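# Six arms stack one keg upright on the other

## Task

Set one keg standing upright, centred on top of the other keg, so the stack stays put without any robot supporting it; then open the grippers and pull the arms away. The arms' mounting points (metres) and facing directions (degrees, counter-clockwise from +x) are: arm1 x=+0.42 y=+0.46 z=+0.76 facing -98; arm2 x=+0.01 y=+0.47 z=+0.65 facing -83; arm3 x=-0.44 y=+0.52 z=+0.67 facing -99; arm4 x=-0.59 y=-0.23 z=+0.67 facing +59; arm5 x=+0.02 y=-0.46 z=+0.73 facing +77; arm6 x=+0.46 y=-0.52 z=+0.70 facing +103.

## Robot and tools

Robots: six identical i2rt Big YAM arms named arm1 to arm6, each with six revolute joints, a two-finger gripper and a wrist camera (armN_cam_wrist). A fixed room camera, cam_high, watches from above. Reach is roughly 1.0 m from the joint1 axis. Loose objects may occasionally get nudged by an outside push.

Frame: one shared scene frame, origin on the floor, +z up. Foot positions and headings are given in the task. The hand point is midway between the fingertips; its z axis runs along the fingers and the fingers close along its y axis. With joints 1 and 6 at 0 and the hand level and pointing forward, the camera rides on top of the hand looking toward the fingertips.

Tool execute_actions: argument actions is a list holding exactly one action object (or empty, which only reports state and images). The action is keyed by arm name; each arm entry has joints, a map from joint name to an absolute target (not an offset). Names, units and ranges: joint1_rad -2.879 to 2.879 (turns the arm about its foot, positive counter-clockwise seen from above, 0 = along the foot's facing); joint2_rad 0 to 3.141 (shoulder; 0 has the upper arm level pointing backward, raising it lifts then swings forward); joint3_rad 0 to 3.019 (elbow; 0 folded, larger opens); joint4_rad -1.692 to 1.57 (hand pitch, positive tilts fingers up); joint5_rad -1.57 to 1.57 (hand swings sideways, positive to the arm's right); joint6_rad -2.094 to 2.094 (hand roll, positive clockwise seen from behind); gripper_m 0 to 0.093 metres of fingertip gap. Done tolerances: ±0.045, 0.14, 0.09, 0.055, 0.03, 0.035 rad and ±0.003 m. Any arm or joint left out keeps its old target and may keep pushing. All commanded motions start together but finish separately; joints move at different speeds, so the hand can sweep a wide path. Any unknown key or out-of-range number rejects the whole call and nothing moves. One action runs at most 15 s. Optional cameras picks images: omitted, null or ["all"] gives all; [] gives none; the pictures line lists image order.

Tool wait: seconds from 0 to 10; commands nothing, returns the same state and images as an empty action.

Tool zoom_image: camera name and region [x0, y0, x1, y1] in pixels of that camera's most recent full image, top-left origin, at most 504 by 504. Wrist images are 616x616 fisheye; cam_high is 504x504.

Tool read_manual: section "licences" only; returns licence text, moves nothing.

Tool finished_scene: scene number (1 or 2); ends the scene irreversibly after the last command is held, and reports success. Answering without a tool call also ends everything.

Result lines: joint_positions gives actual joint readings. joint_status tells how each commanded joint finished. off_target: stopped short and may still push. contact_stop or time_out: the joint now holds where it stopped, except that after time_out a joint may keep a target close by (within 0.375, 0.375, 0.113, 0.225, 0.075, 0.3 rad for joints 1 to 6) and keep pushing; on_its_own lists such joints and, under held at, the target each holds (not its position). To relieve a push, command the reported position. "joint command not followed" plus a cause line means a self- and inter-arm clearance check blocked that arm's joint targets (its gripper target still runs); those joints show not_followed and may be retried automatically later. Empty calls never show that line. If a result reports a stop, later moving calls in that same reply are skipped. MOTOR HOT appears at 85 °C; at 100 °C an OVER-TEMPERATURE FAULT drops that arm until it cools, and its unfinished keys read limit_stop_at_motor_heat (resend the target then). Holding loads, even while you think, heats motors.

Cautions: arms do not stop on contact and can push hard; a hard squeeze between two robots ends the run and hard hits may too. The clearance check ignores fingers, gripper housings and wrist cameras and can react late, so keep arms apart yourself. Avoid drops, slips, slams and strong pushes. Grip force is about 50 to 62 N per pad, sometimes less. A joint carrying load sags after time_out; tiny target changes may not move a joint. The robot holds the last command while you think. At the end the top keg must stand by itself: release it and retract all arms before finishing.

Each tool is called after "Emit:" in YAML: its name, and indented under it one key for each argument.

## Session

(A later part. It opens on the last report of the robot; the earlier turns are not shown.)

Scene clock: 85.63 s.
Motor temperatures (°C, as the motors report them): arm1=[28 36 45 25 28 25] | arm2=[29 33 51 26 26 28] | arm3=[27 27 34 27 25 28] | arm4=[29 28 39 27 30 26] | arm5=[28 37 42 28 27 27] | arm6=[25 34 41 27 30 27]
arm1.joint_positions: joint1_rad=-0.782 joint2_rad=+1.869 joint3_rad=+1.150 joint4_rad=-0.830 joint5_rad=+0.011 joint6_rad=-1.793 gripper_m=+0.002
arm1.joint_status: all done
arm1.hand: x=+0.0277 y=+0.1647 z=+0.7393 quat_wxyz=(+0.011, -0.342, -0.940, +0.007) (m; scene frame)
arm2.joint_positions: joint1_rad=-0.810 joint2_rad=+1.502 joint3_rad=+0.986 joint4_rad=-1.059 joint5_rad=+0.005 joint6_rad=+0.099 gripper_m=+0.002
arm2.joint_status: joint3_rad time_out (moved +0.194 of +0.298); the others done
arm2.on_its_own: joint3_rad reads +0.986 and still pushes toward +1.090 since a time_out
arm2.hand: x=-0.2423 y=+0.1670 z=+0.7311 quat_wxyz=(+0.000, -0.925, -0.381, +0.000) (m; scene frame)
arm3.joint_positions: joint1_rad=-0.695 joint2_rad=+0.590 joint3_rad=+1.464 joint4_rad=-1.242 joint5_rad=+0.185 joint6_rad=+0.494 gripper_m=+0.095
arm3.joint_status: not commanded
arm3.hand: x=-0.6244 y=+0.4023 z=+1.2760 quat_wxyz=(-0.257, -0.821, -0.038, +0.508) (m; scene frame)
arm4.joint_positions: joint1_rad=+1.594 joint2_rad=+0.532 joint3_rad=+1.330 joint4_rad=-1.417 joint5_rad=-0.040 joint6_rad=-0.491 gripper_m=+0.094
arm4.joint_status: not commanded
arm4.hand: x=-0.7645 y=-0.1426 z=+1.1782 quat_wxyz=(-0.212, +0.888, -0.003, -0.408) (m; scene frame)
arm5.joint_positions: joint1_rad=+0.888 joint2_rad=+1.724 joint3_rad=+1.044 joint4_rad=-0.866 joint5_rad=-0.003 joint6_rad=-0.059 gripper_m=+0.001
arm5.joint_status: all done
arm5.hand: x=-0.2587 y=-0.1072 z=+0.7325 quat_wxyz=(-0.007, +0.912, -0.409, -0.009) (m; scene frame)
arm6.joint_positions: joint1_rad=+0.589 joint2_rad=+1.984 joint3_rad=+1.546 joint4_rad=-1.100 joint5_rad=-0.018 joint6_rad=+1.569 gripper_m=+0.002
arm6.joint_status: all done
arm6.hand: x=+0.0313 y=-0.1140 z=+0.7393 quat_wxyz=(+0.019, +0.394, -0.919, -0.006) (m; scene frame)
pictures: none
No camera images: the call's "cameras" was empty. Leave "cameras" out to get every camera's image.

Emit:
execute_actions:
  actions:
    - {"arm1":{"joints":{"joint1_rad":-0.885,"joint2_rad":1.945,"joint3_rad":1.55,"joint4_rad":-1.0,"joint6_rad":-1.9}},"arm2":{"joints":{"joint1_rad":-1.01,"joint2_rad":1.575,"joint3_rad":1.325,"joint4_rad":-1.115,"joint6_rad":-0.096}},"arm5":{"joints":{"joint1_rad":1.07,"joint2_rad":1.765,"joint3_rad":1.37,"joint4_rad":-0.98,"joint6_rad":0.115}},"arm6":{"joints":{"joint1_rad":0.695,"joint2_rad":2.11,"joint3_rad":2.015,"joint4_rad":-1.3,"joint6_rad":1.69}}}
  cameras: ["arm1_cam_wrist","arm2_cam_wrist","arm5_cam_wrist","arm6_cam_wrist","cam_high"]

Scene clock: 91.73 s.
Motor temperatures (°C, as the motors report them): arm1=[28 37 46 25 28 25] | arm2=[29 33 53 26 26 28] | arm3=[27 27 34 27 25 28] | arm4=[29 28 39 27 30 26] | arm5=[28 37 43 28 27 27] | arm6=[25 35 42 27 30 27]
arm1.joint_positions: joint1_rad=-0.897 joint2_rad=+2.077 joint3_rad=+1.463 joint4_rad=-0.945 joint5_rad=+0.005 joint6_rad=-1.914 gripper_m=+0.002
arm1.joint_status: all done
arm1.hand: x=-0.0797 y=+0.1658 z=+0.7272 quat_wxyz=(+0.006, -0.339, -0.941, +0.004) (m; scene frame)
arm2.joint_positions: joint1_rad=-0.989 joint2_rad=+1.710 joint3_rad=+1.199 joint4_rad=-1.081 joint5_rad=+0.001 joint6_rad=-0.083 gripper_m=+0.002
arm2.joint_status: joint3_rad time_out (moved +0.213 of +0.339); the others done
arm2.on_its_own: joint3_rad reads +1.199 and still pushes toward +1.311 since a time_out
arm2.hand: x=-0.3490 y=+0.1679 z=+0.7157 quat_wxyz=(+0.001, -0.924, -0.383, -0.009) (m; scene frame)
arm3.joint_positions: joint1_rad=-0.695 joint2_rad=+0.590 joint3_rad=+1.464 joint4_rad=-1.242 joint5_rad=+0.185 joint6_rad=+0.494 gripper_m=+0.095
arm3.joint_status: not commanded
arm3.hand: x=-0.6244 y=+0.4023 z=+1.2760 quat_wxyz=(-0.257, -0.821, -0.038, +0.508) (m; scene frame)
arm4.joint_positions: joint1_rad=+1.594 joint2_rad=+0.532 joint3_rad=+1.330 joint4_rad=-1.417 joint5_rad=-0.040 joint6_rad=-0.491 gripper_m=+0.094
arm4.joint_status: not commanded
arm4.hand: x=-0.7645 y=-0.1426 z=+1.1782 quat_wxyz=(-0.212, +0.888, -0.003, -0.408) (m; scene frame)
arm5.joint_positions: joint1_rad=+1.053 joint2_rad=+1.907 joint3_rad=+1.278 joint4_rad=-0.931 joint5_rad=+0.004 joint6_rad=+0.109 gripper_m=+0.001
arm5.joint_status: joint2_rad time_out (moved +0.182 of +0.041); joint3_rad time_out (moved +0.234 of +0.326); the others done
arm5.on_its_own: joint2_rad reads +1.907 and still pushes toward +1.765 since a time_out; joint3_rad reads +1.278 and still pushes toward +1.370 since a time_out
arm5.hand: x=-0.3660 y=-0.1079 z=+0.7186 quat_wxyz=(-0.006, +0.912, -0.411, -0.002) (m; scene frame)
arm6.joint_positions: joint1_rad=+0.702 joint2_rad=+2.216 joint3_rad=+1.913 joint4_rad=-1.259 joint5_rad=-0.010 joint6_rad=+1.679 gripper_m=+0.003
arm6.joint_status: joint3_rad time_out (moved +0.367 of +0.469); the others done
arm6.on_its_own: joint3_rad reads +1.913 and still pushes toward +2.015 since a time_out
arm6.hand: x=-0.0748 y=-0.1152 z=+0.7293 quat_wxyz=(+0.011, +0.396, -0.918, +0.004) (m; scene frame)
pictures: arm1_cam_wrist, arm2_cam_wrist, arm5_cam_wrist, arm6_cam_wrist, cam_high
Images, in order (width x height): arm1_cam_wrist 616x616, arm2_cam_wrist 616x616, arm5_cam_wrist 616x616, arm6_cam_wrist 616x616, cam_high 504x504.

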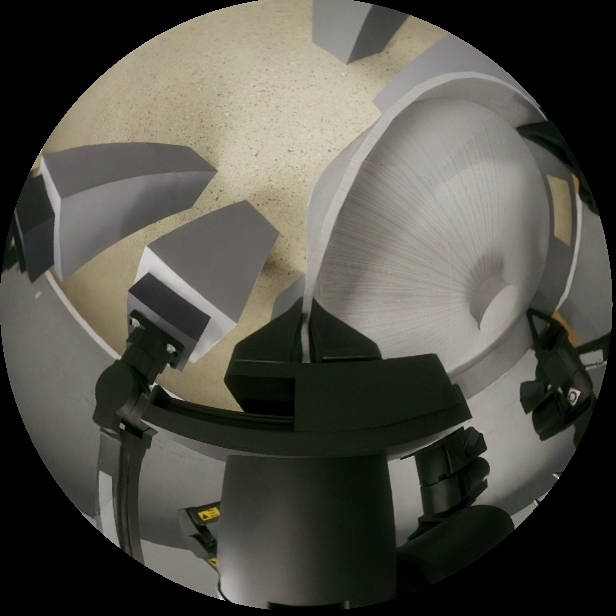

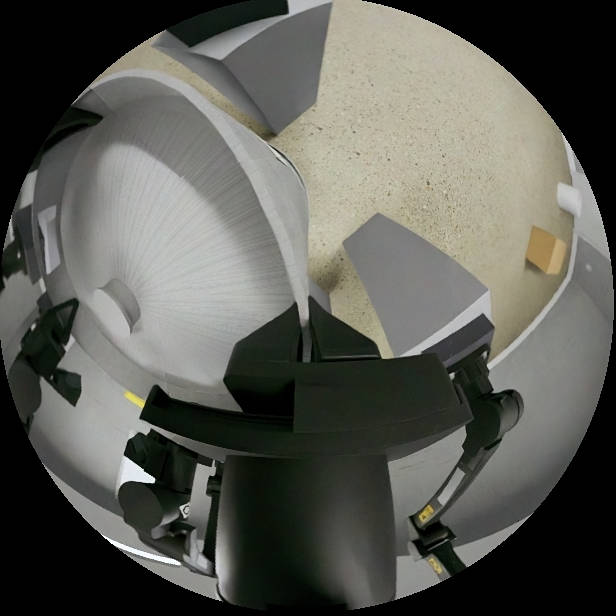

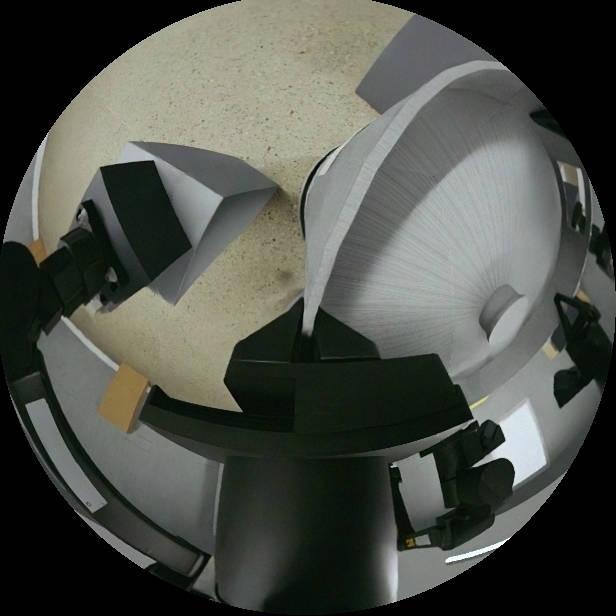

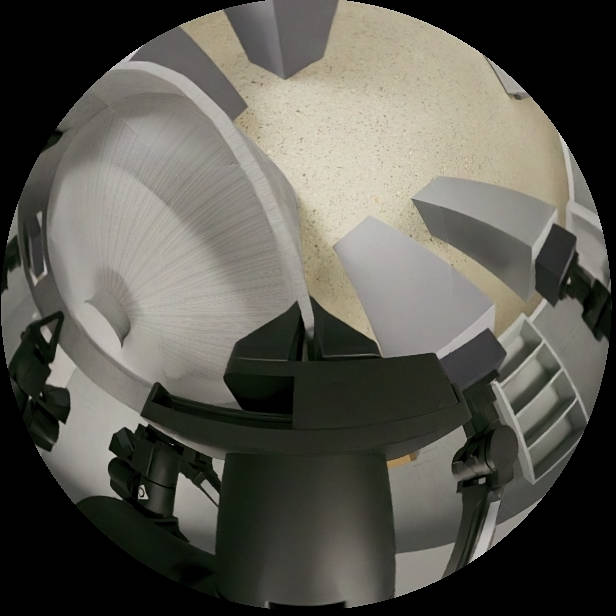

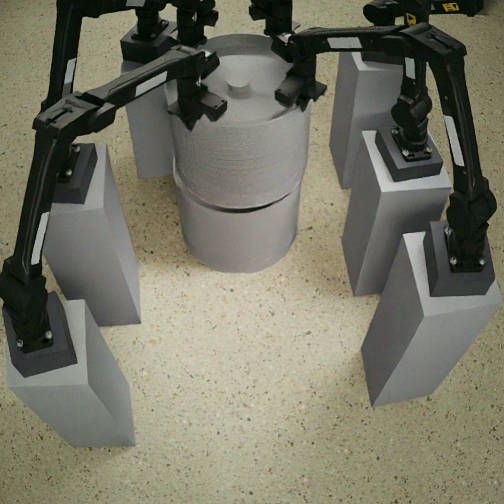

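Emit:
execute_actions:
  actions:
    - {"arm1":{"joints":{"joint1_rad":-0.88,"joint2_rad":2.025,"joint3_rad":1.57,"joint4_rad":-0.925}},"arm2":{"joints":{"joint1_rad":-0.99,"joint2_rad":1.625,"joint3_rad":1.265,"joint4_rad":-1.004}},"arm5":{"joints":{"joint1_rad":1.09,"joint2_rad":1.83,"joint3_rad":1.33,"joint4_rad":-0.877}},"arm6":{"joints":{"joint1_rad":0.725,"joint2_rad":2.16,"joint3_rad":1.955,"joint4_rad":-1.201}}}
  cameras: ["arm1_cam_wrist","arm2_cam_wrist","arm5_cam_wrist","arm6_cam_wrist","cam_high"]

Scene clock: 103.33 s.
Motor temperatures (°C, as the motors report them): arm1=[28 39 48 25 28 25] | arm2=[29 35 54 26 26 28] | arm3=[27 27 34 27 25 28] | arm4=[29 28 39 27 30 26] | arm5=[28 39 44 28 27 27] | arm6=[25 37 43 27 30 27]
arm1.joint_positions: joint1_rad=-0.897 joint2_rad=+2.135 joint3_rad=+1.471 joint4_rad=-0.888 joint5_rad=+0.010 joint6_rad=-1.916 gripper_m=+0.002
arm1.joint_status: joint3_rad time_out (moved +0.008 of +0.107); the others done
arm1.on_its_own: joint3_rad reads +1.471 and still pushes toward +1.570 since a time_out
arm1.hand: x=-0.0865 y=+0.1626 z=+0.6973 quat_wxyz=(+0.010, -0.339, -0.941, +0.005) (m; scene frame)
arm2.joint_positions: joint1_rad=-0.987 joint2_rad=+1.768 joint3_rad=+1.187 joint4_rad=-1.012 joint5_rad=+0.015 joint6_rad=-0.084 gripper_m=+0.002
arm2.joint_status: joint2_rad off_target (ended at +1.768, target +1.625); the others done
arm2.hand: x=-0.3553 y=+0.1642 z=+0.6859 quat_wxyz=(+0.007, -0.923, -0.384, -0.007) (m; scene frame)
arm3.joint_positions: joint1_rad=-0.695 joint2_rad=+0.590 joint3_rad=+1.464 joint4_rad=-1.242 joint5_rad=+0.185 joint6_rad=+0.494 gripper_m=+0.095
arm3.joint_status: not commanded
arm3.hand: x=-0.6244 y=+0.4023 z=+1.2760 quat_wxyz=(-0.257, -0.821, -0.038, +0.508) (m; scene frame)
arm4.joint_positions: joint1_rad=+1.594 joint2_rad=+0.532 joint3_rad=+1.330 joint4_rad=-1.417 joint5_rad=-0.040 joint6_rad=-0.491 gripper_m=+0.094
arm4.joint_status: not commanded
arm4.hand: x=-0.7645 y=-0.1426 z=+1.1782 quat_wxyz=(-0.212, +0.888, -0.003, -0.408) (m; scene frame)
arm5.joint_positions: joint1_rad=+1.066 joint2_rad=+1.964 joint3_rad=+1.264 joint4_rad=-0.854 joint5_rad=+0.005 joint6_rad=+0.115 gripper_m=+0.001
arm5.joint_status: all done
arm5.hand: x=-0.3728 y=-0.1103 z=+0.6859 quat_wxyz=(-0.008, +0.913, -0.407, -0.005) (m; scene frame)
arm6.joint_positions: joint1_rad=+0.711 joint2_rad=+2.258 joint3_rad=+1.896 joint4_rad=-1.191 joint5_rad=-0.006 joint6_rad=+1.682 gripper_m=+0.003
arm6.joint_status: all done
arm6.hand: x=-0.0828 y=-0.1168 z=+0.6960 quat_wxyz=(+0.011, +0.399, -0.917, -0.001) (m; scene frame)
pictures: arm1_cam_wrist, arm2_cam_wrist, arm5_cam_wrist, arm6_cam_wrist, cam_high
Images, in order (width x height): arm1_cam_wrist 616x616, arm2_cam_wrist 616x616, arm5_cam_wrist 616x616, arm6_cam_wrist 616x616, cam_high 504x504.

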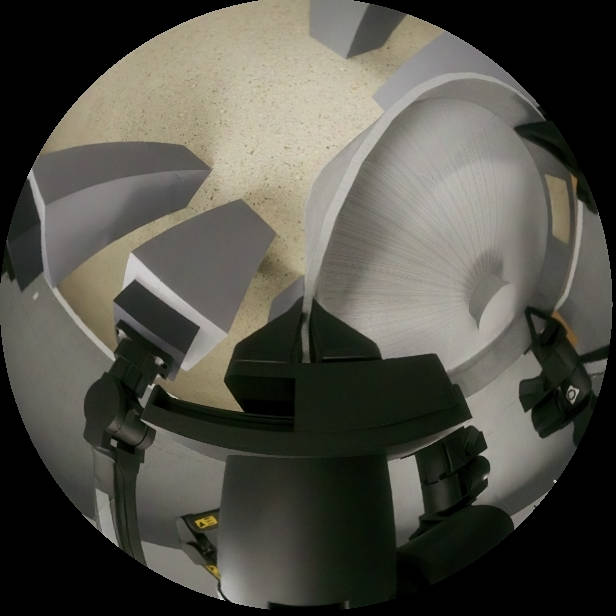

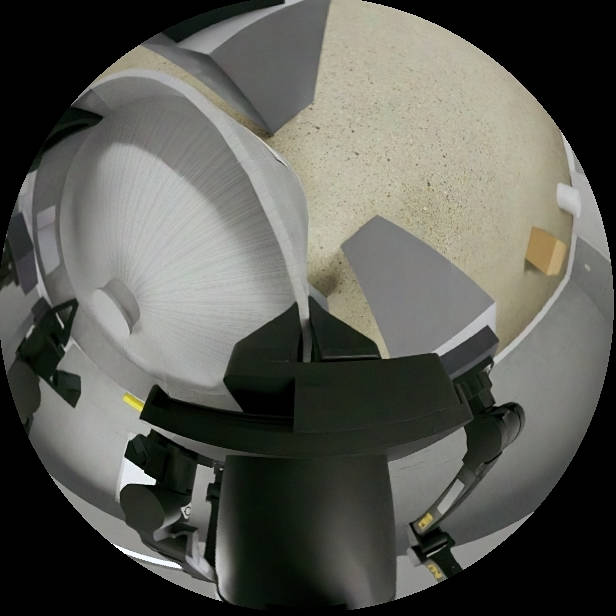

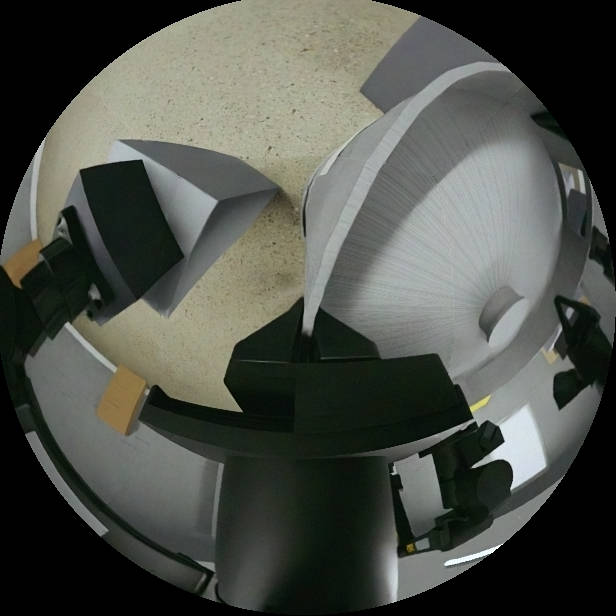

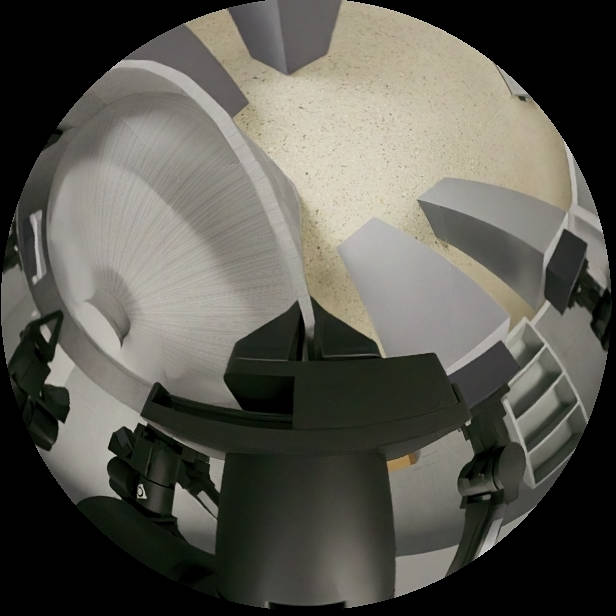

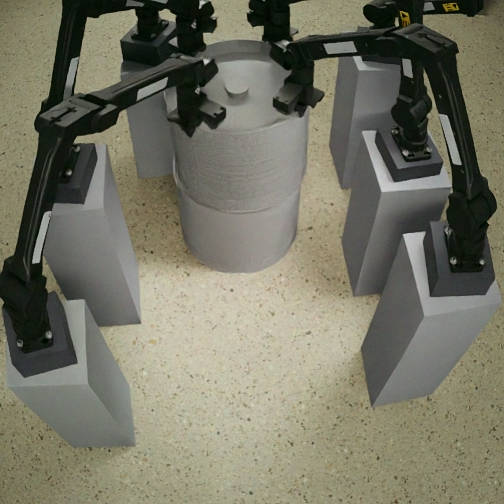

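Emit:
zoom_image:
  camera: "arm5_cam_wrist"
  region: [270,110,390,270]

Emit:
zoom_image:
  camera: "cam_high"
  region: [150,110,330,290]

Region (270, 110, 390, 270) of arm5_cam_wrist's 616x616 image, scaled by 3.150, with more detail than that image has; it fills the left 378 columns of this view, and the rest is white.

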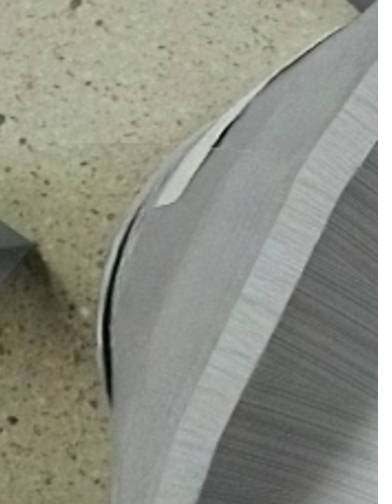

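Region (150, 110, 330, 290) of cam_high's 504x504 image, scaled by 2.800, with more detail than that image has.

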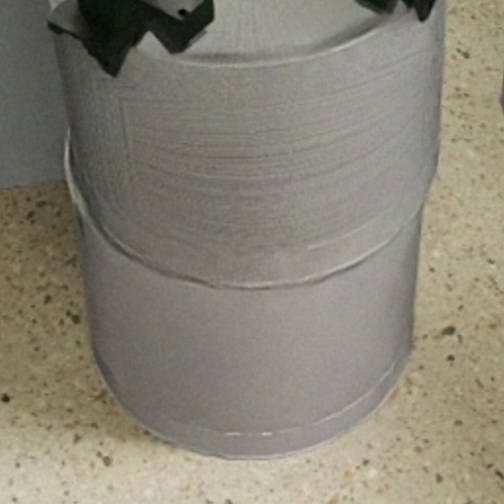

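Emit:
execute_actions:
  actions:
    - {"arm1":{"joints":{"joint1_rad":-0.855,"joint2_rad":2.05,"joint3_rad":1.6}},"arm2":{"joints":{"joint1_rad":-0.955,"joint2_rad":1.6,"joint3_rad":1.33}},"arm5":{"joints":{"joint1_rad":1.11,"joint2_rad":1.79}},"arm6":{"joints":{"joint1_rad":0.75,"joint2_rad":2.17}}}
  cameras: ["arm1_cam_wrist","arm2_cam_wrist","arm5_cam_wrist","arm6_cam_wrist","cam_high"]

Emit:
zoom_image:
  camera: "arm5_cam_wrist"
  region: [270,110,390,270]

Emit:
zoom_image:
  camera: "cam_high"
  region: [150,110,330,290]

Scene clock: 112.33 s.
Motor temperatures (°C, as the motors report them): arm1=[28 40 50 25 28 25] | arm2=[29 36 54 26 26 28] | arm3=[27 27 34 27 25 28] | arm4=[29 28 39 27 30 26] | arm5=[28 40 44 28 27 27] | arm6=[25 38 42 27 30 27]
arm1.joint_positions: joint1_rad=-0.885 joint2_rad=+2.144 joint3_rad=+1.485 joint4_rad=-0.888 joint5_rad=+0.011 joint6_rad=-1.898 gripper_m=+0.002
arm1.joint_status: joint3_rad time_out (moved +0.014 of +0.129); the others done
arm1.on_its_own: joint3_rad reads +1.485 and still pushes toward +1.597 since a time_out
arm1.hand: x=-0.0871 y=+0.1538 z=+0.6962 quat_wxyz=(+0.012, -0.341, -0.940, +0.007) (m; scene frame)
arm2.joint_positions: joint1_rad=-0.980 joint2_rad=+1.768 joint3_rad=+1.187 joint4_rad=-1.000 joint5_rad=+0.017 joint6_rad=-0.070 gripper_m=+0.002
arm2.joint_status: joint2_rad time_out (moved +0.000 of -0.168); joint3_rad time_out (moved +0.000 of +0.143); the others done
arm2.on_its_own: joint2_rad reads +1.768 and still pushes toward +1.600 since a time_out; joint3_rad reads +1.187 and still pushes toward +1.300 since a time_out
arm2.hand: x=-0.3557 y=+0.1598 z=+0.6859 quat_wxyz=(+0.006, -0.925, -0.381, -0.001) (m; scene frame)
arm3.joint_positions: joint1_rad=-0.695 joint2_rad=+0.590 joint3_rad=+1.464 joint4_rad=-1.242 joint5_rad=+0.185 joint6_rad=+0.494 gripper_m=+0.095
arm3.joint_status: not commanded
arm3.hand: x=-0.6244 y=+0.4023 z=+1.2760 quat_wxyz=(-0.257, -0.821, -0.038, +0.508) (m; scene frame)
arm4.joint_positions: joint1_rad=+1.594 joint2_rad=+0.532 joint3_rad=+1.330 joint4_rad=-1.417 joint5_rad=-0.040 joint6_rad=-0.491 gripper_m=+0.094
arm4.joint_status: not commanded
arm4.hand: x=-0.7645 y=-0.1426 z=+1.1782 quat_wxyz=(-0.212, +0.888, -0.003, -0.408) (m; scene frame)
arm5.joint_positions: joint1_rad=+1.077 joint2_rad=+1.964 joint3_rad=+1.264 joint4_rad=-0.852 joint5_rad=+0.004 joint6_rad=+0.136 gripper_m=+0.001
arm5.joint_status: joint2_rad time_out (moved +0.000 of -0.174); the others done
arm5.on_its_own: joint2_rad reads +1.964 and still pushes toward +1.790 since a time_out
arm5.hand: x=-0.3771 y=-0.1148 z=+0.6859 quat_wxyz=(-0.007, +0.911, -0.412, -0.006) (m; scene frame)
arm6.joint_positions: joint1_rad=+0.726 joint2_rad=+2.258 joint3_rad=+1.893 joint4_rad=-1.191 joint5_rad=-0.006 joint6_rad=+1.703 gripper_m=+0.003
arm6.joint_status: all done
arm6.hand: x=-0.0877 y=-0.1255 z=+0.6950 quat_wxyz=(+0.011, +0.395, -0.918, +0.001) (m; scene frame)
pictures: arm1_cam_wrist, arm2_cam_wrist, arm5_cam_wrist, arm6_cam_wrist, cam_high
Images, in order (width x height): arm1_cam_wrist 616x616, arm2_cam_wrist 616x616, arm5_cam_wrist 616x616, arm6_cam_wrist 616x616, cam_high 504x504.

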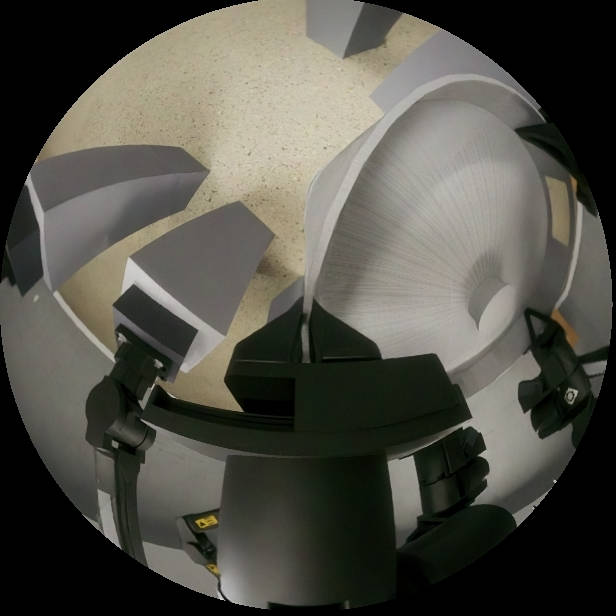

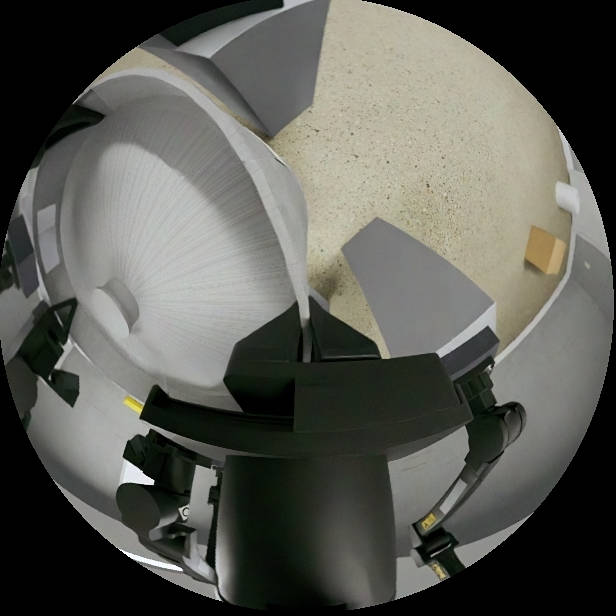

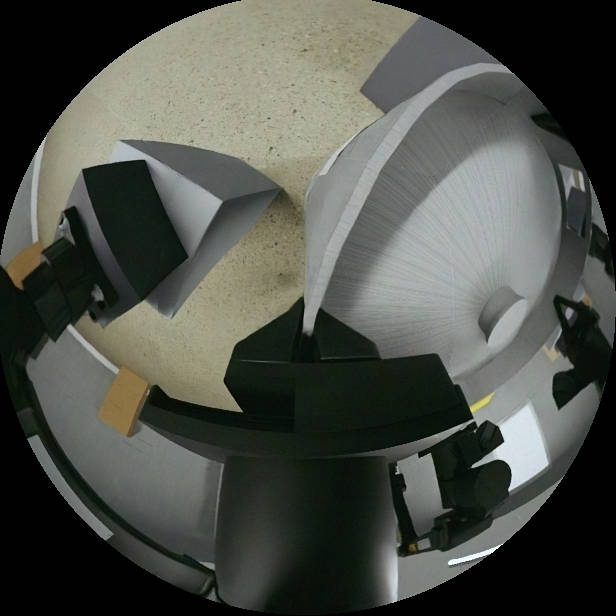

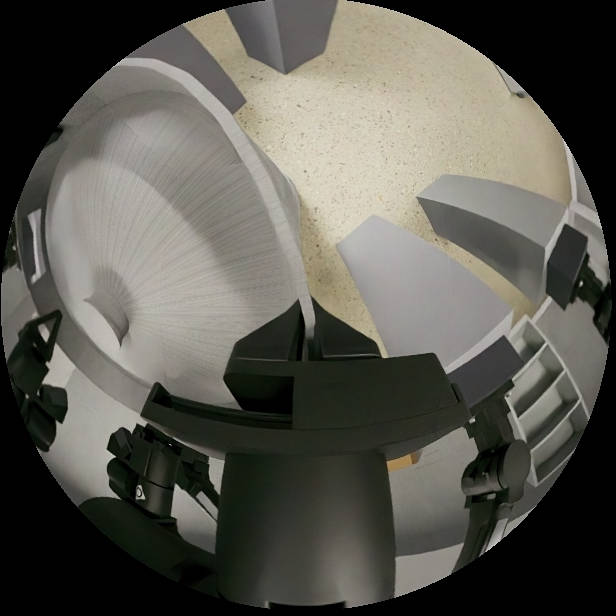

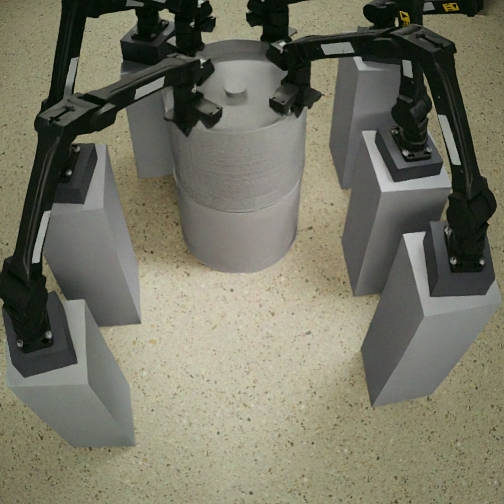

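Region (270, 110, 390, 270) of arm5_cam_wrist's 616x616 image, scaled by 3.150, with more detail than that image has; it fills the left 378 columns of this view, and the rest is white.

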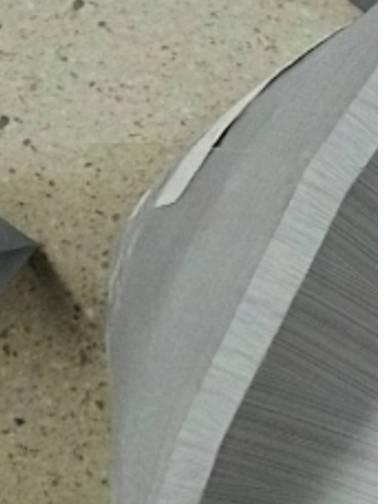

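Region (150, 110, 330, 290) of cam_high's 504x504 image, scaled by 2.800, with more detail than that image has.

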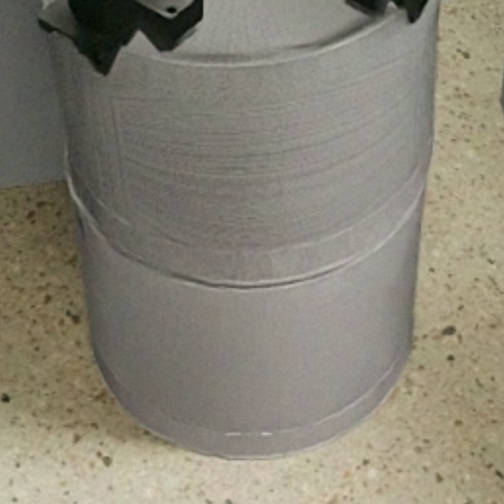

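Aligned. Set down, arms 1 and 6 leading.

Emit:
execute_actions:
  actions:
    - {"arm1":{"joints":{"joint1_rad":-0.885,"joint2_rad":2.11,"joint3_rad":1.54}},"arm2":{"joints":{"joint1_rad":-0.98,"joint2_rad":1.68,"joint3_rad":1.25}},"arm5":{"joints":{"joint1_rad":1.085,"joint2_rad":1.87}},"arm6":{"joints":{"joint1_rad":0.73,"joint2_rad":2.23,"joint3_rad":1.94}}}
  cameras: []

Emit:
execute_actions:
  actions:
    - {"arm1":{"joints":{"joint2_rad":2.16,"joint3_rad":1.5}},"arm2":{"joints":{"joint2_rad":1.77,"joint3_rad":1.2}},"arm5":{"joints":{"joint2_rad":1.965,"joint3_rad":1.28}},"arm6":{"joints":{"joint2_rad":2.27,"joint3_rad":1.9}}}
  cameras: ["cam_high","arm5_cam_wrist","arm1_cam_wrist"]

Emit:
zoom_image:
  camera: "cam_high"
  region: [150,110,330,290]

Scene clock: 118.63 s.
Motor temperatures (°C, as the motors report them): arm1=[28 40 51 25 28 25] | arm2=[29 36 54 26 27 28] | arm3=[27 27 34 27 25 28] | arm4=[29 28 39 27 30 26] | arm5=[28 40 44 28 27 27] | arm6=[25 38 42 27 30 27]
arm1.joint_positions: joint1_rad=-0.889 joint2_rad=+2.162 joint3_rad=+1.485 joint4_rad=-0.883 joint5_rad=+0.004 joint6_rad=-1.900 gripper_m=+0.002
arm1.joint_status: all done
arm1.hand: x=-0.0858 y=+0.1562 z=+0.6864 quat_wxyz=(+0.006, -0.343, -0.939, +0.004) (m; scene frame)
arm2.joint_positions: joint1_rad=-0.983 joint2_rad=+1.790 joint3_rad=+1.187 joint4_rad=-0.995 joint5_rad=+0.012 joint6_rad=-0.070 gripper_m=+0.002
arm2.joint_status: all done
arm2.hand: x=-0.3551 y=+0.1607 z=+0.6757 quat_wxyz=(+0.006, -0.925, -0.379, -0.010) (m; scene frame)
arm3.joint_positions: joint1_rad=-0.695 joint2_rad=+0.590 joint3_rad=+1.464 joint4_rad=-1.242 joint5_rad=+0.185 joint6_rad=+0.494 gripper_m=+0.095
arm3.joint_status: not commanded
arm3.hand: x=-0.6244 y=+0.4023 z=+1.2760 quat_wxyz=(-0.257, -0.821, -0.038, +0.508) (m; scene frame)
arm4.joint_positions: joint1_rad=+1.594 joint2_rad=+0.532 joint3_rad=+1.330 joint4_rad=-1.417 joint5_rad=-0.040 joint6_rad=-0.491 gripper_m=+0.094
arm4.joint_status: not commanded
arm4.hand: x=-0.7645 y=-0.1426 z=+1.1782 quat_wxyz=(-0.212, +0.888, -0.003, -0.408) (m; scene frame)
arm5.joint_positions: joint1_rad=+1.075 joint2_rad=+1.977 joint3_rad=+1.264 joint4_rad=-0.846 joint5_rad=+0.000 joint6_rad=+0.136 gripper_m=+0.001
arm5.joint_status: all done
arm5.hand: x=-0.3761 y=-0.1148 z=+0.6792 quat_wxyz=(-0.004, +0.911, -0.413, -0.003) (m; scene frame)
arm6.joint_positions: joint1_rad=+0.723 joint2_rad=+2.268 joint3_rad=+1.892 joint4_rad=-1.187 joint5_rad=-0.010 joint6_rad=+1.703 gripper_m=+0.003
arm6.joint_status: all done
arm6.hand: x=-0.0862 y=-0.1250 z=+0.6880 quat_wxyz=(+0.011, +0.394, -0.919, +0.005) (m; scene frame)
pictures: none
No camera images: the call's "cameras" was empty. Leave "cameras" out to get every camera's image.

Scene clock: 119.30 s.
Motor temperatures (°C, as the motors report them): arm1=[28 40 51 25 28 25] | arm2=[29 36 54 26 27 28] | arm3=[27 27 34 27 25 28] | arm4=[29 28 39 27 30 26] | arm5=[28 40 44 28 27 27] | arm6=[25 38 42 27 30 27]
arm1.joint_positions: joint1_rad=-0.893 joint2_rad=+2.172 joint3_rad=+1.485 joint4_rad=-0.883 joint5_rad=+0.000 joint6_rad=-1.902 gripper_m=+0.002
arm1.joint_status: all done
arm1.hand: x=-0.0850 y=+0.1587 z=+0.6808 quat_wxyz=(+0.001, -0.343, -0.939, +0.002) (m; scene frame)
arm2.joint_positions: joint1_rad=-0.988 joint2_rad=+1.805 joint3_rad=+1.181 joint4_rad=-0.989 joint5_rad=+0.004 joint6_rad=-0.075 gripper_m=+0.002
arm2.joint_status: all done
arm2.hand: x=-0.3536 y=+0.1638 z=+0.6667 quat_wxyz=(+0.005, -0.925, -0.379, -0.018) (m; scene frame)
arm3.joint_positions: joint1_rad=-0.695 joint2_rad=+0.590 joint3_rad=+1.464 joint4_rad=-1.242 joint5_rad=+0.185 joint6_rad=+0.494 gripper_m=+0.095
arm3.joint_status: not commanded
arm3.hand: x=-0.6244 y=+0.4023 z=+1.2760 quat_wxyz=(-0.257, -0.821, -0.038, +0.508) (m; scene frame)
arm4.joint_positions: joint1_rad=+1.594 joint2_rad=+0.532 joint3_rad=+1.330 joint4_rad=-1.417 joint5_rad=-0.040 joint6_rad=-0.491 gripper_m=+0.094
arm4.joint_status: not commanded
arm4.hand: x=-0.7645 y=-0.1426 z=+1.1782 quat_wxyz=(-0.212, +0.888, -0.003, -0.408) (m; scene frame)
arm5.joint_positions: joint1_rad=+1.072 joint2_rad=+1.990 joint3_rad=+1.264 joint4_rad=-0.840 joint5_rad=-0.001 joint6_rad=+0.134 gripper_m=+0.001
arm5.joint_status: all done
arm5.hand: x=-0.3745 y=-0.1142 z=+0.6729 quat_wxyz=(-0.003, +0.911, -0.413, +0.000) (m; scene frame)
arm6.joint_positions: joint1_rad=+0.721 joint2_rad=+2.269 joint3_rad=+1.891 joint4_rad=-1.183 joint5_rad=-0.010 joint6_rad=+1.703 gripper_m=+0.002
arm6.joint_status: all done
arm6.hand: x=-0.0859 y=-0.1237 z=+0.6871 quat_wxyz=(+0.011, +0.393, -0.919, +0.004) (m; scene frame)
pictures: arm1_cam_wrist, arm5_cam_wrist, cam_high
Images, in order (width x height): arm1_cam_wrist 616x616, arm5_cam_wrist 616x616, cam_high 504x504.

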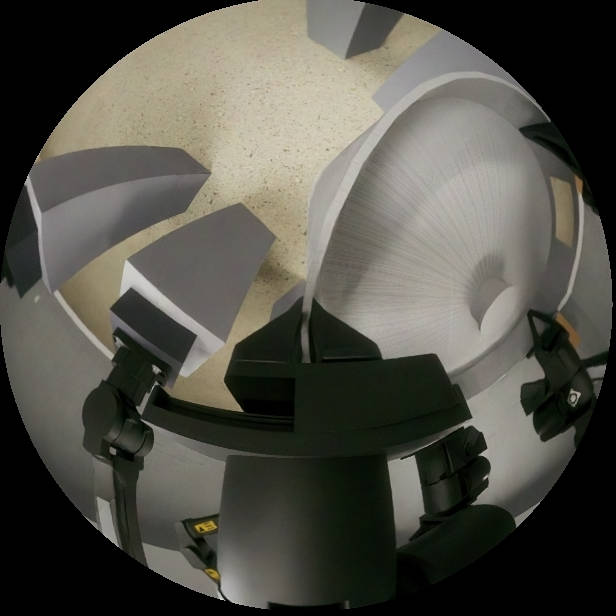

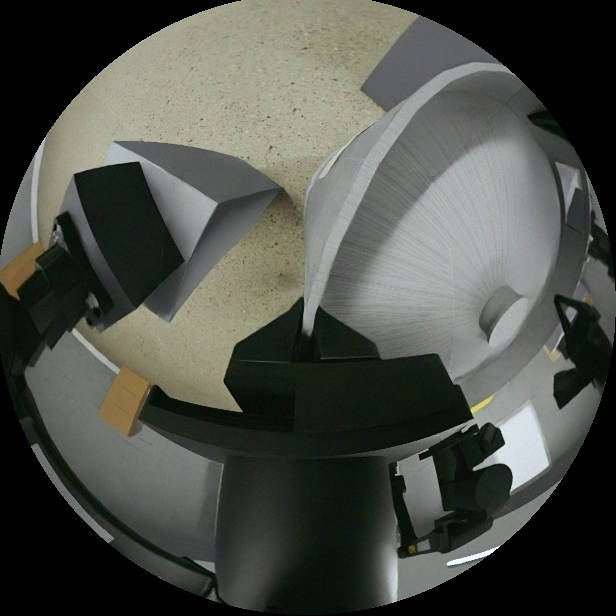

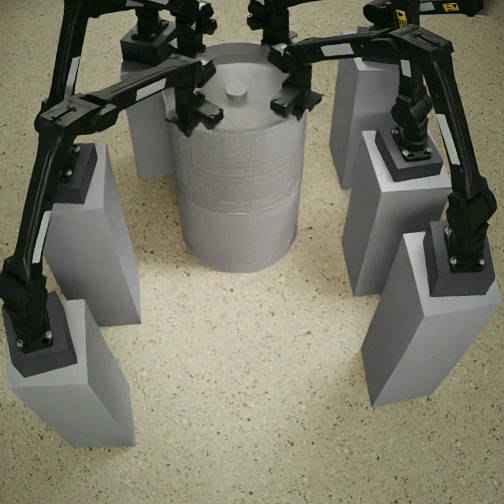

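Region (150, 110, 330, 290) of cam_high's 504x504 image, scaled by 2.800, with more detail than that image has.

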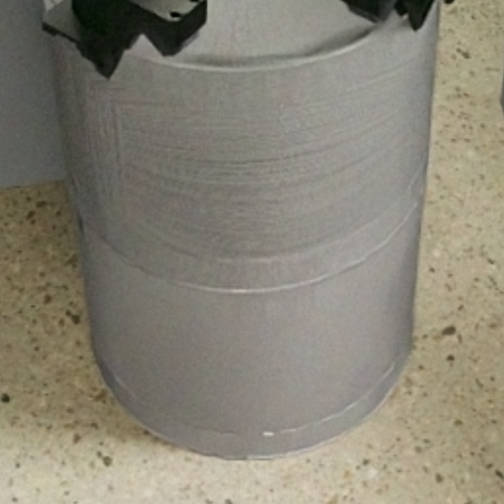

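Emit:
execute_actions:
  actions:
    - {"arm1":{"joints":{"gripper_m":0.06,"joint4_rad":-0.89}},"arm2":{"joints":{"gripper_m":0.06}},"arm5":{"joints":{"gripper_m":0.06,"joint4_rad":-0.85}},"arm6":{"joints":{"gripper_m":0.06}}}
  cameras: []

Emit:
execute_actions:
  actions:
    - {"arm1":{"joints":{"joint2_rad":1.95,"joint4_rad":-1.07}},"arm2":{"joints":{"joint2_rad":1.52,"joint4_rad":-1.22}},"arm5":{"joints":{"joint2_rad":1.75,"joint4_rad":-1.07}},"arm6":{"joints":{"joint2_rad":2.1,"joint3_rad":1.93,"joint4_rad":-1.38}}}
  cameras: []

Emit:
execute_actions:
  actions:
    - {"arm1":{"joints":{"joint2_rad":1.35}},"arm2":{"joints":{"joint2_rad":1.15}},"arm5":{"joints":{"joint2_rad":1.3}},"arm6":{"joints":{"joint2_rad":1.45}}}
  cameras: ["cam_high"]

Emit:
zoom_image:
  camera: "cam_high"
  region: [120,30,370,280]

Scene clock: 124.73 s.
Motor temperatures (°C, as the motors report them): arm1=[28 39 48 25 28 25] | arm2=[29 36 51 26 26 28] | arm3=[27 27 34 27 25 28] | arm4=[29 28 39 27 30 26] | arm5=[28 39 43 28 27 27] | arm6=[25 37 41 27 30 27]
arm1.joint_positions: joint1_rad=-0.892 joint2_rad=+2.171 joint3_rad=+1.485 joint4_rad=-0.888 joint5_rad=+0.000 joint6_rad=-1.902 gripper_m=+0.060
arm1.joint_status: all done
arm1.hand: x=-0.0836 y=+0.1588 z=+0.6810 quat_wxyz=(+0.000, -0.343, -0.939, -0.001) (m; scene frame)
arm2.joint_positions: joint1_rad=-0.988 joint2_rad=+1.793 joint3_rad=+1.181 joint4_rad=-0.992 joint5_rad=+0.002 joint6_rad=-0.082 gripper_m=+0.060
arm2.joint_status: all done
arm2.hand: x=-0.3537 y=+0.1630 z=+0.6721 quat_wxyz=(+0.003, -0.924, -0.383, -0.015) (m; scene frame)
arm3.joint_positions: joint1_rad=-0.695 joint2_rad=+0.590 joint3_rad=+1.464 joint4_rad=-1.242 joint5_rad=+0.185 joint6_rad=+0.494 gripper_m=+0.095
arm3.joint_status: not commanded
arm3.hand: x=-0.6244 y=+0.4023 z=+1.2760 quat_wxyz=(-0.257, -0.821, -0.038, +0.508) (m; scene frame)
arm4.joint_positions: joint1_rad=+1.594 joint2_rad=+0.532 joint3_rad=+1.330 joint4_rad=-1.417 joint5_rad=-0.040 joint6_rad=-0.491 gripper_m=+0.094
arm4.joint_status: not commanded
arm4.hand: x=-0.7645 y=-0.1426 z=+1.1782 quat_wxyz=(-0.212, +0.888, -0.003, -0.408) (m; scene frame)
arm5.joint_positions: joint1_rad=+1.080 joint2_rad=+1.974 joint3_rad=+1.264 joint4_rad=-0.848 joint5_rad=-0.001 joint6_rad=+0.127 gripper_m=+0.060
arm5.joint_status: all done
arm5.hand: x=-0.3779 y=-0.1168 z=+0.6809 quat_wxyz=(-0.004, +0.914, -0.406, -0.004) (m; scene frame)
arm6.joint_positions: joint1_rad=+0.722 joint2_rad=+2.269 joint3_rad=+1.891 joint4_rad=-1.189 joint5_rad=-0.003 joint6_rad=+1.703 gripper_m=+0.060
arm6.joint_status: all done
arm6.hand: x=-0.0845 y=-0.1241 z=+0.6871 quat_wxyz=(+0.007, +0.394, -0.919, +0.005) (m; scene frame)
pictures: none
No camera images: the call's "cameras" was empty. Leave "cameras" out to get every camera's image.

Scene clock: 126.07 s.
Motor temperatures (°C, as the motors report them): arm1=[28 39 48 25 28 25] | arm2=[29 35 51 26 26 28] | arm3=[27 27 34 27 25 28] | arm4=[29 28 39 27 30 26] | arm5=[28 39 43 28 27 27] | arm6=[25 37 40 27 30 27]
arm1.joint_positions: joint1_rad=-0.892 joint2_rad=+1.921 joint3_rad=+1.485 joint4_rad=-1.052 joint5_rad=+0.000 joint6_rad=-1.902 gripper_m=+0.060
arm1.joint_status: all done
arm1.hand: x=-0.0797 y=+0.1612 z=+0.8209 quat_wxyz=(+0.027, -0.343, -0.939, +0.033) (m; scene frame)
arm2.joint_positions: joint1_rad=-0.988 joint2_rad=+1.504 joint3_rad=+1.181 joint4_rad=-1.208 joint5_rad=+0.002 joint6_rad=-0.082 gripper_m=+0.060
arm2.joint_status: all done
arm2.hand: x=-0.3236 y=+0.1895 z=+0.7986 quat_wxyz=(-0.008, -0.924, -0.382, +0.021) (m; scene frame)
arm3.joint_positions: joint1_rad=-0.695 joint2_rad=+0.590 joint3_rad=+1.464 joint4_rad=-1.242 joint5_rad=+0.185 joint6_rad=+0.494 gripper_m=+0.095
arm3.joint_status: not commanded
arm3.hand: x=-0.6244 y=+0.4023 z=+1.2760 quat_wxyz=(-0.257, -0.821, -0.038, +0.508) (m; scene frame)
arm4.joint_positions: joint1_rad=+1.594 joint2_rad=+0.532 joint3_rad=+1.330 joint4_rad=-1.417 joint5_rad=-0.040 joint6_rad=-0.491 gripper_m=+0.094
arm4.joint_status: not commanded
arm4.hand: x=-0.7645 y=-0.1426 z=+1.1782 quat_wxyz=(-0.212, +0.888, -0.003, -0.408) (m; scene frame)
arm5.joint_positions: joint1_rad=+1.080 joint2_rad=+1.722 joint3_rad=+1.264 joint4_rad=-1.061 joint5_rad=-0.001 joint6_rad=+0.127 gripper_m=+0.060
arm5.joint_status: all done
arm5.hand: x=-0.3602 y=-0.1330 z=+0.8037 quat_wxyz=(-0.010, +0.913, -0.406, -0.022) (m; scene frame)
arm6.joint_positions: joint1_rad=+0.722 joint2_rad=+2.089 joint3_rad=+1.906 joint4_rad=-1.368 joint5_rad=-0.003 joint6_rad=+1.703 gripper_m=+0.060
arm6.joint_status: all done
arm6.hand: x=-0.0643 y=-0.1368 z=+0.8077 quat_wxyz=(+0.011, +0.394, -0.919, -0.002) (m; scene frame)
pictures: none
No camera images: the call's "cameras" was empty. Leave "cameras" out to get every camera's image.

Scene clock: 128.07 s.
Motor temperatures (°C, as the motors report them): arm1=[28 39 47 25 28 25] | arm2=[29 35 50 26 26 28] | arm3=[27 27 34 27 25 28] | arm4=[29 28 39 27 30 26] | arm5=[28 39 43 28 27 27] | arm6=[25 36 40 27 30 27]
arm1.joint_positions: joint1_rad=-0.892 joint2_rad=+1.334 joint3_rad=+1.491 joint4_rad=-1.052 joint5_rad=+0.000 joint6_rad=-1.902 gripper_m=+0.060
arm1.joint_status: all done
arm1.hand: x=-0.0345 y=+0.1883 z=+1.1466 quat_wxyz=(+0.209, -0.323, -0.886, +0.258) (m; scene frame)
arm2.joint_positions: joint1_rad=-0.988 joint2_rad=+1.142 joint3_rad=+1.181 joint4_rad=-1.208 joint5_rad=+0.002 joint6_rad=-0.082 gripper_m=+0.060
arm2.joint_status: all done
arm2.hand: x=-0.2988 y=+0.2116 z=+0.9442 quat_wxyz=(-0.063, -0.905, -0.374, +0.192) (m; scene frame)
arm3.joint_positions: joint1_rad=-0.695 joint2_rad=+0.590 joint3_rad=+1.464 joint4_rad=-1.242 joint5_rad=+0.185 joint6_rad=+0.494 gripper_m=+0.095
arm3.joint_status: not commanded
arm3.hand: x=-0.6244 y=+0.4023 z=+1.2760 quat_wxyz=(-0.257, -0.821, -0.038, +0.508) (m; scene frame)
arm4.joint_positions: joint1_rad=+1.594 joint2_rad=+0.532 joint3_rad=+1.330 joint4_rad=-1.417 joint5_rad=-0.040 joint6_rad=-0.491 gripper_m=+0.094
arm4.joint_status: not commanded
arm4.hand: x=-0.7645 y=-0.1426 z=+1.1782 quat_wxyz=(-0.212, +0.888, -0.003, -0.408) (m; scene frame)
arm5.joint_positions: joint1_rad=+1.080 joint2_rad=+1.282 joint3_rad=+1.264 joint4_rad=-1.062 joint5_rad=-0.001 joint6_rad=+0.127 gripper_m=+0.060
arm5.joint_status: all done
arm5.hand: x=-0.3432 y=-0.1494 z=+1.0124 quat_wxyz=(-0.072, +0.887, -0.394, -0.230) (m; scene frame)
arm6.joint_positions: joint1_rad=+0.722 joint2_rad=+1.455 joint3_rad=+1.920 joint4_rad=-1.368 joint5_rad=-0.002 joint6_rad=+1.703 gripper_m=+0.060
arm6.joint_status: all done
arm6.hand: x=+0.0259 y=-0.1958 z=+1.1907 quat_wxyz=(+0.173, +0.371, -0.870, -0.276) (m; scene frame)
pictures: cam_high
Images, in order (width x height): cam_high 504x504.

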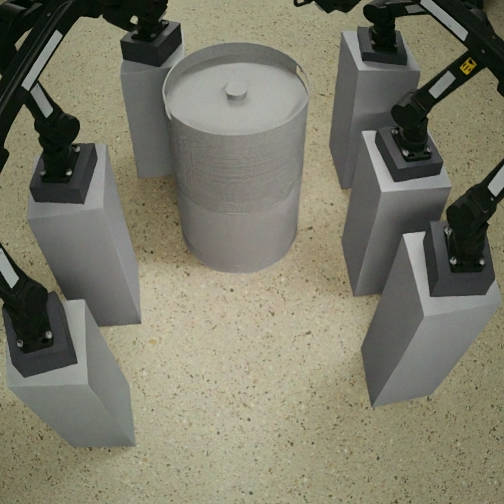

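Region (120, 30, 370, 280) of cam_high's 504x504 image, scaled by 2.016, with more detail than that image has.

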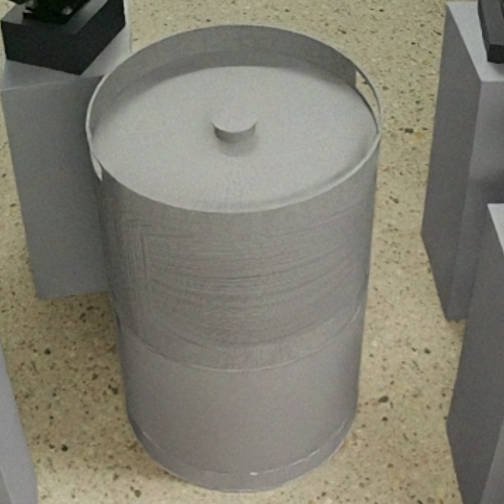

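Emit:
finished_scene:
  scene: 2

The scene is finished: the task was done.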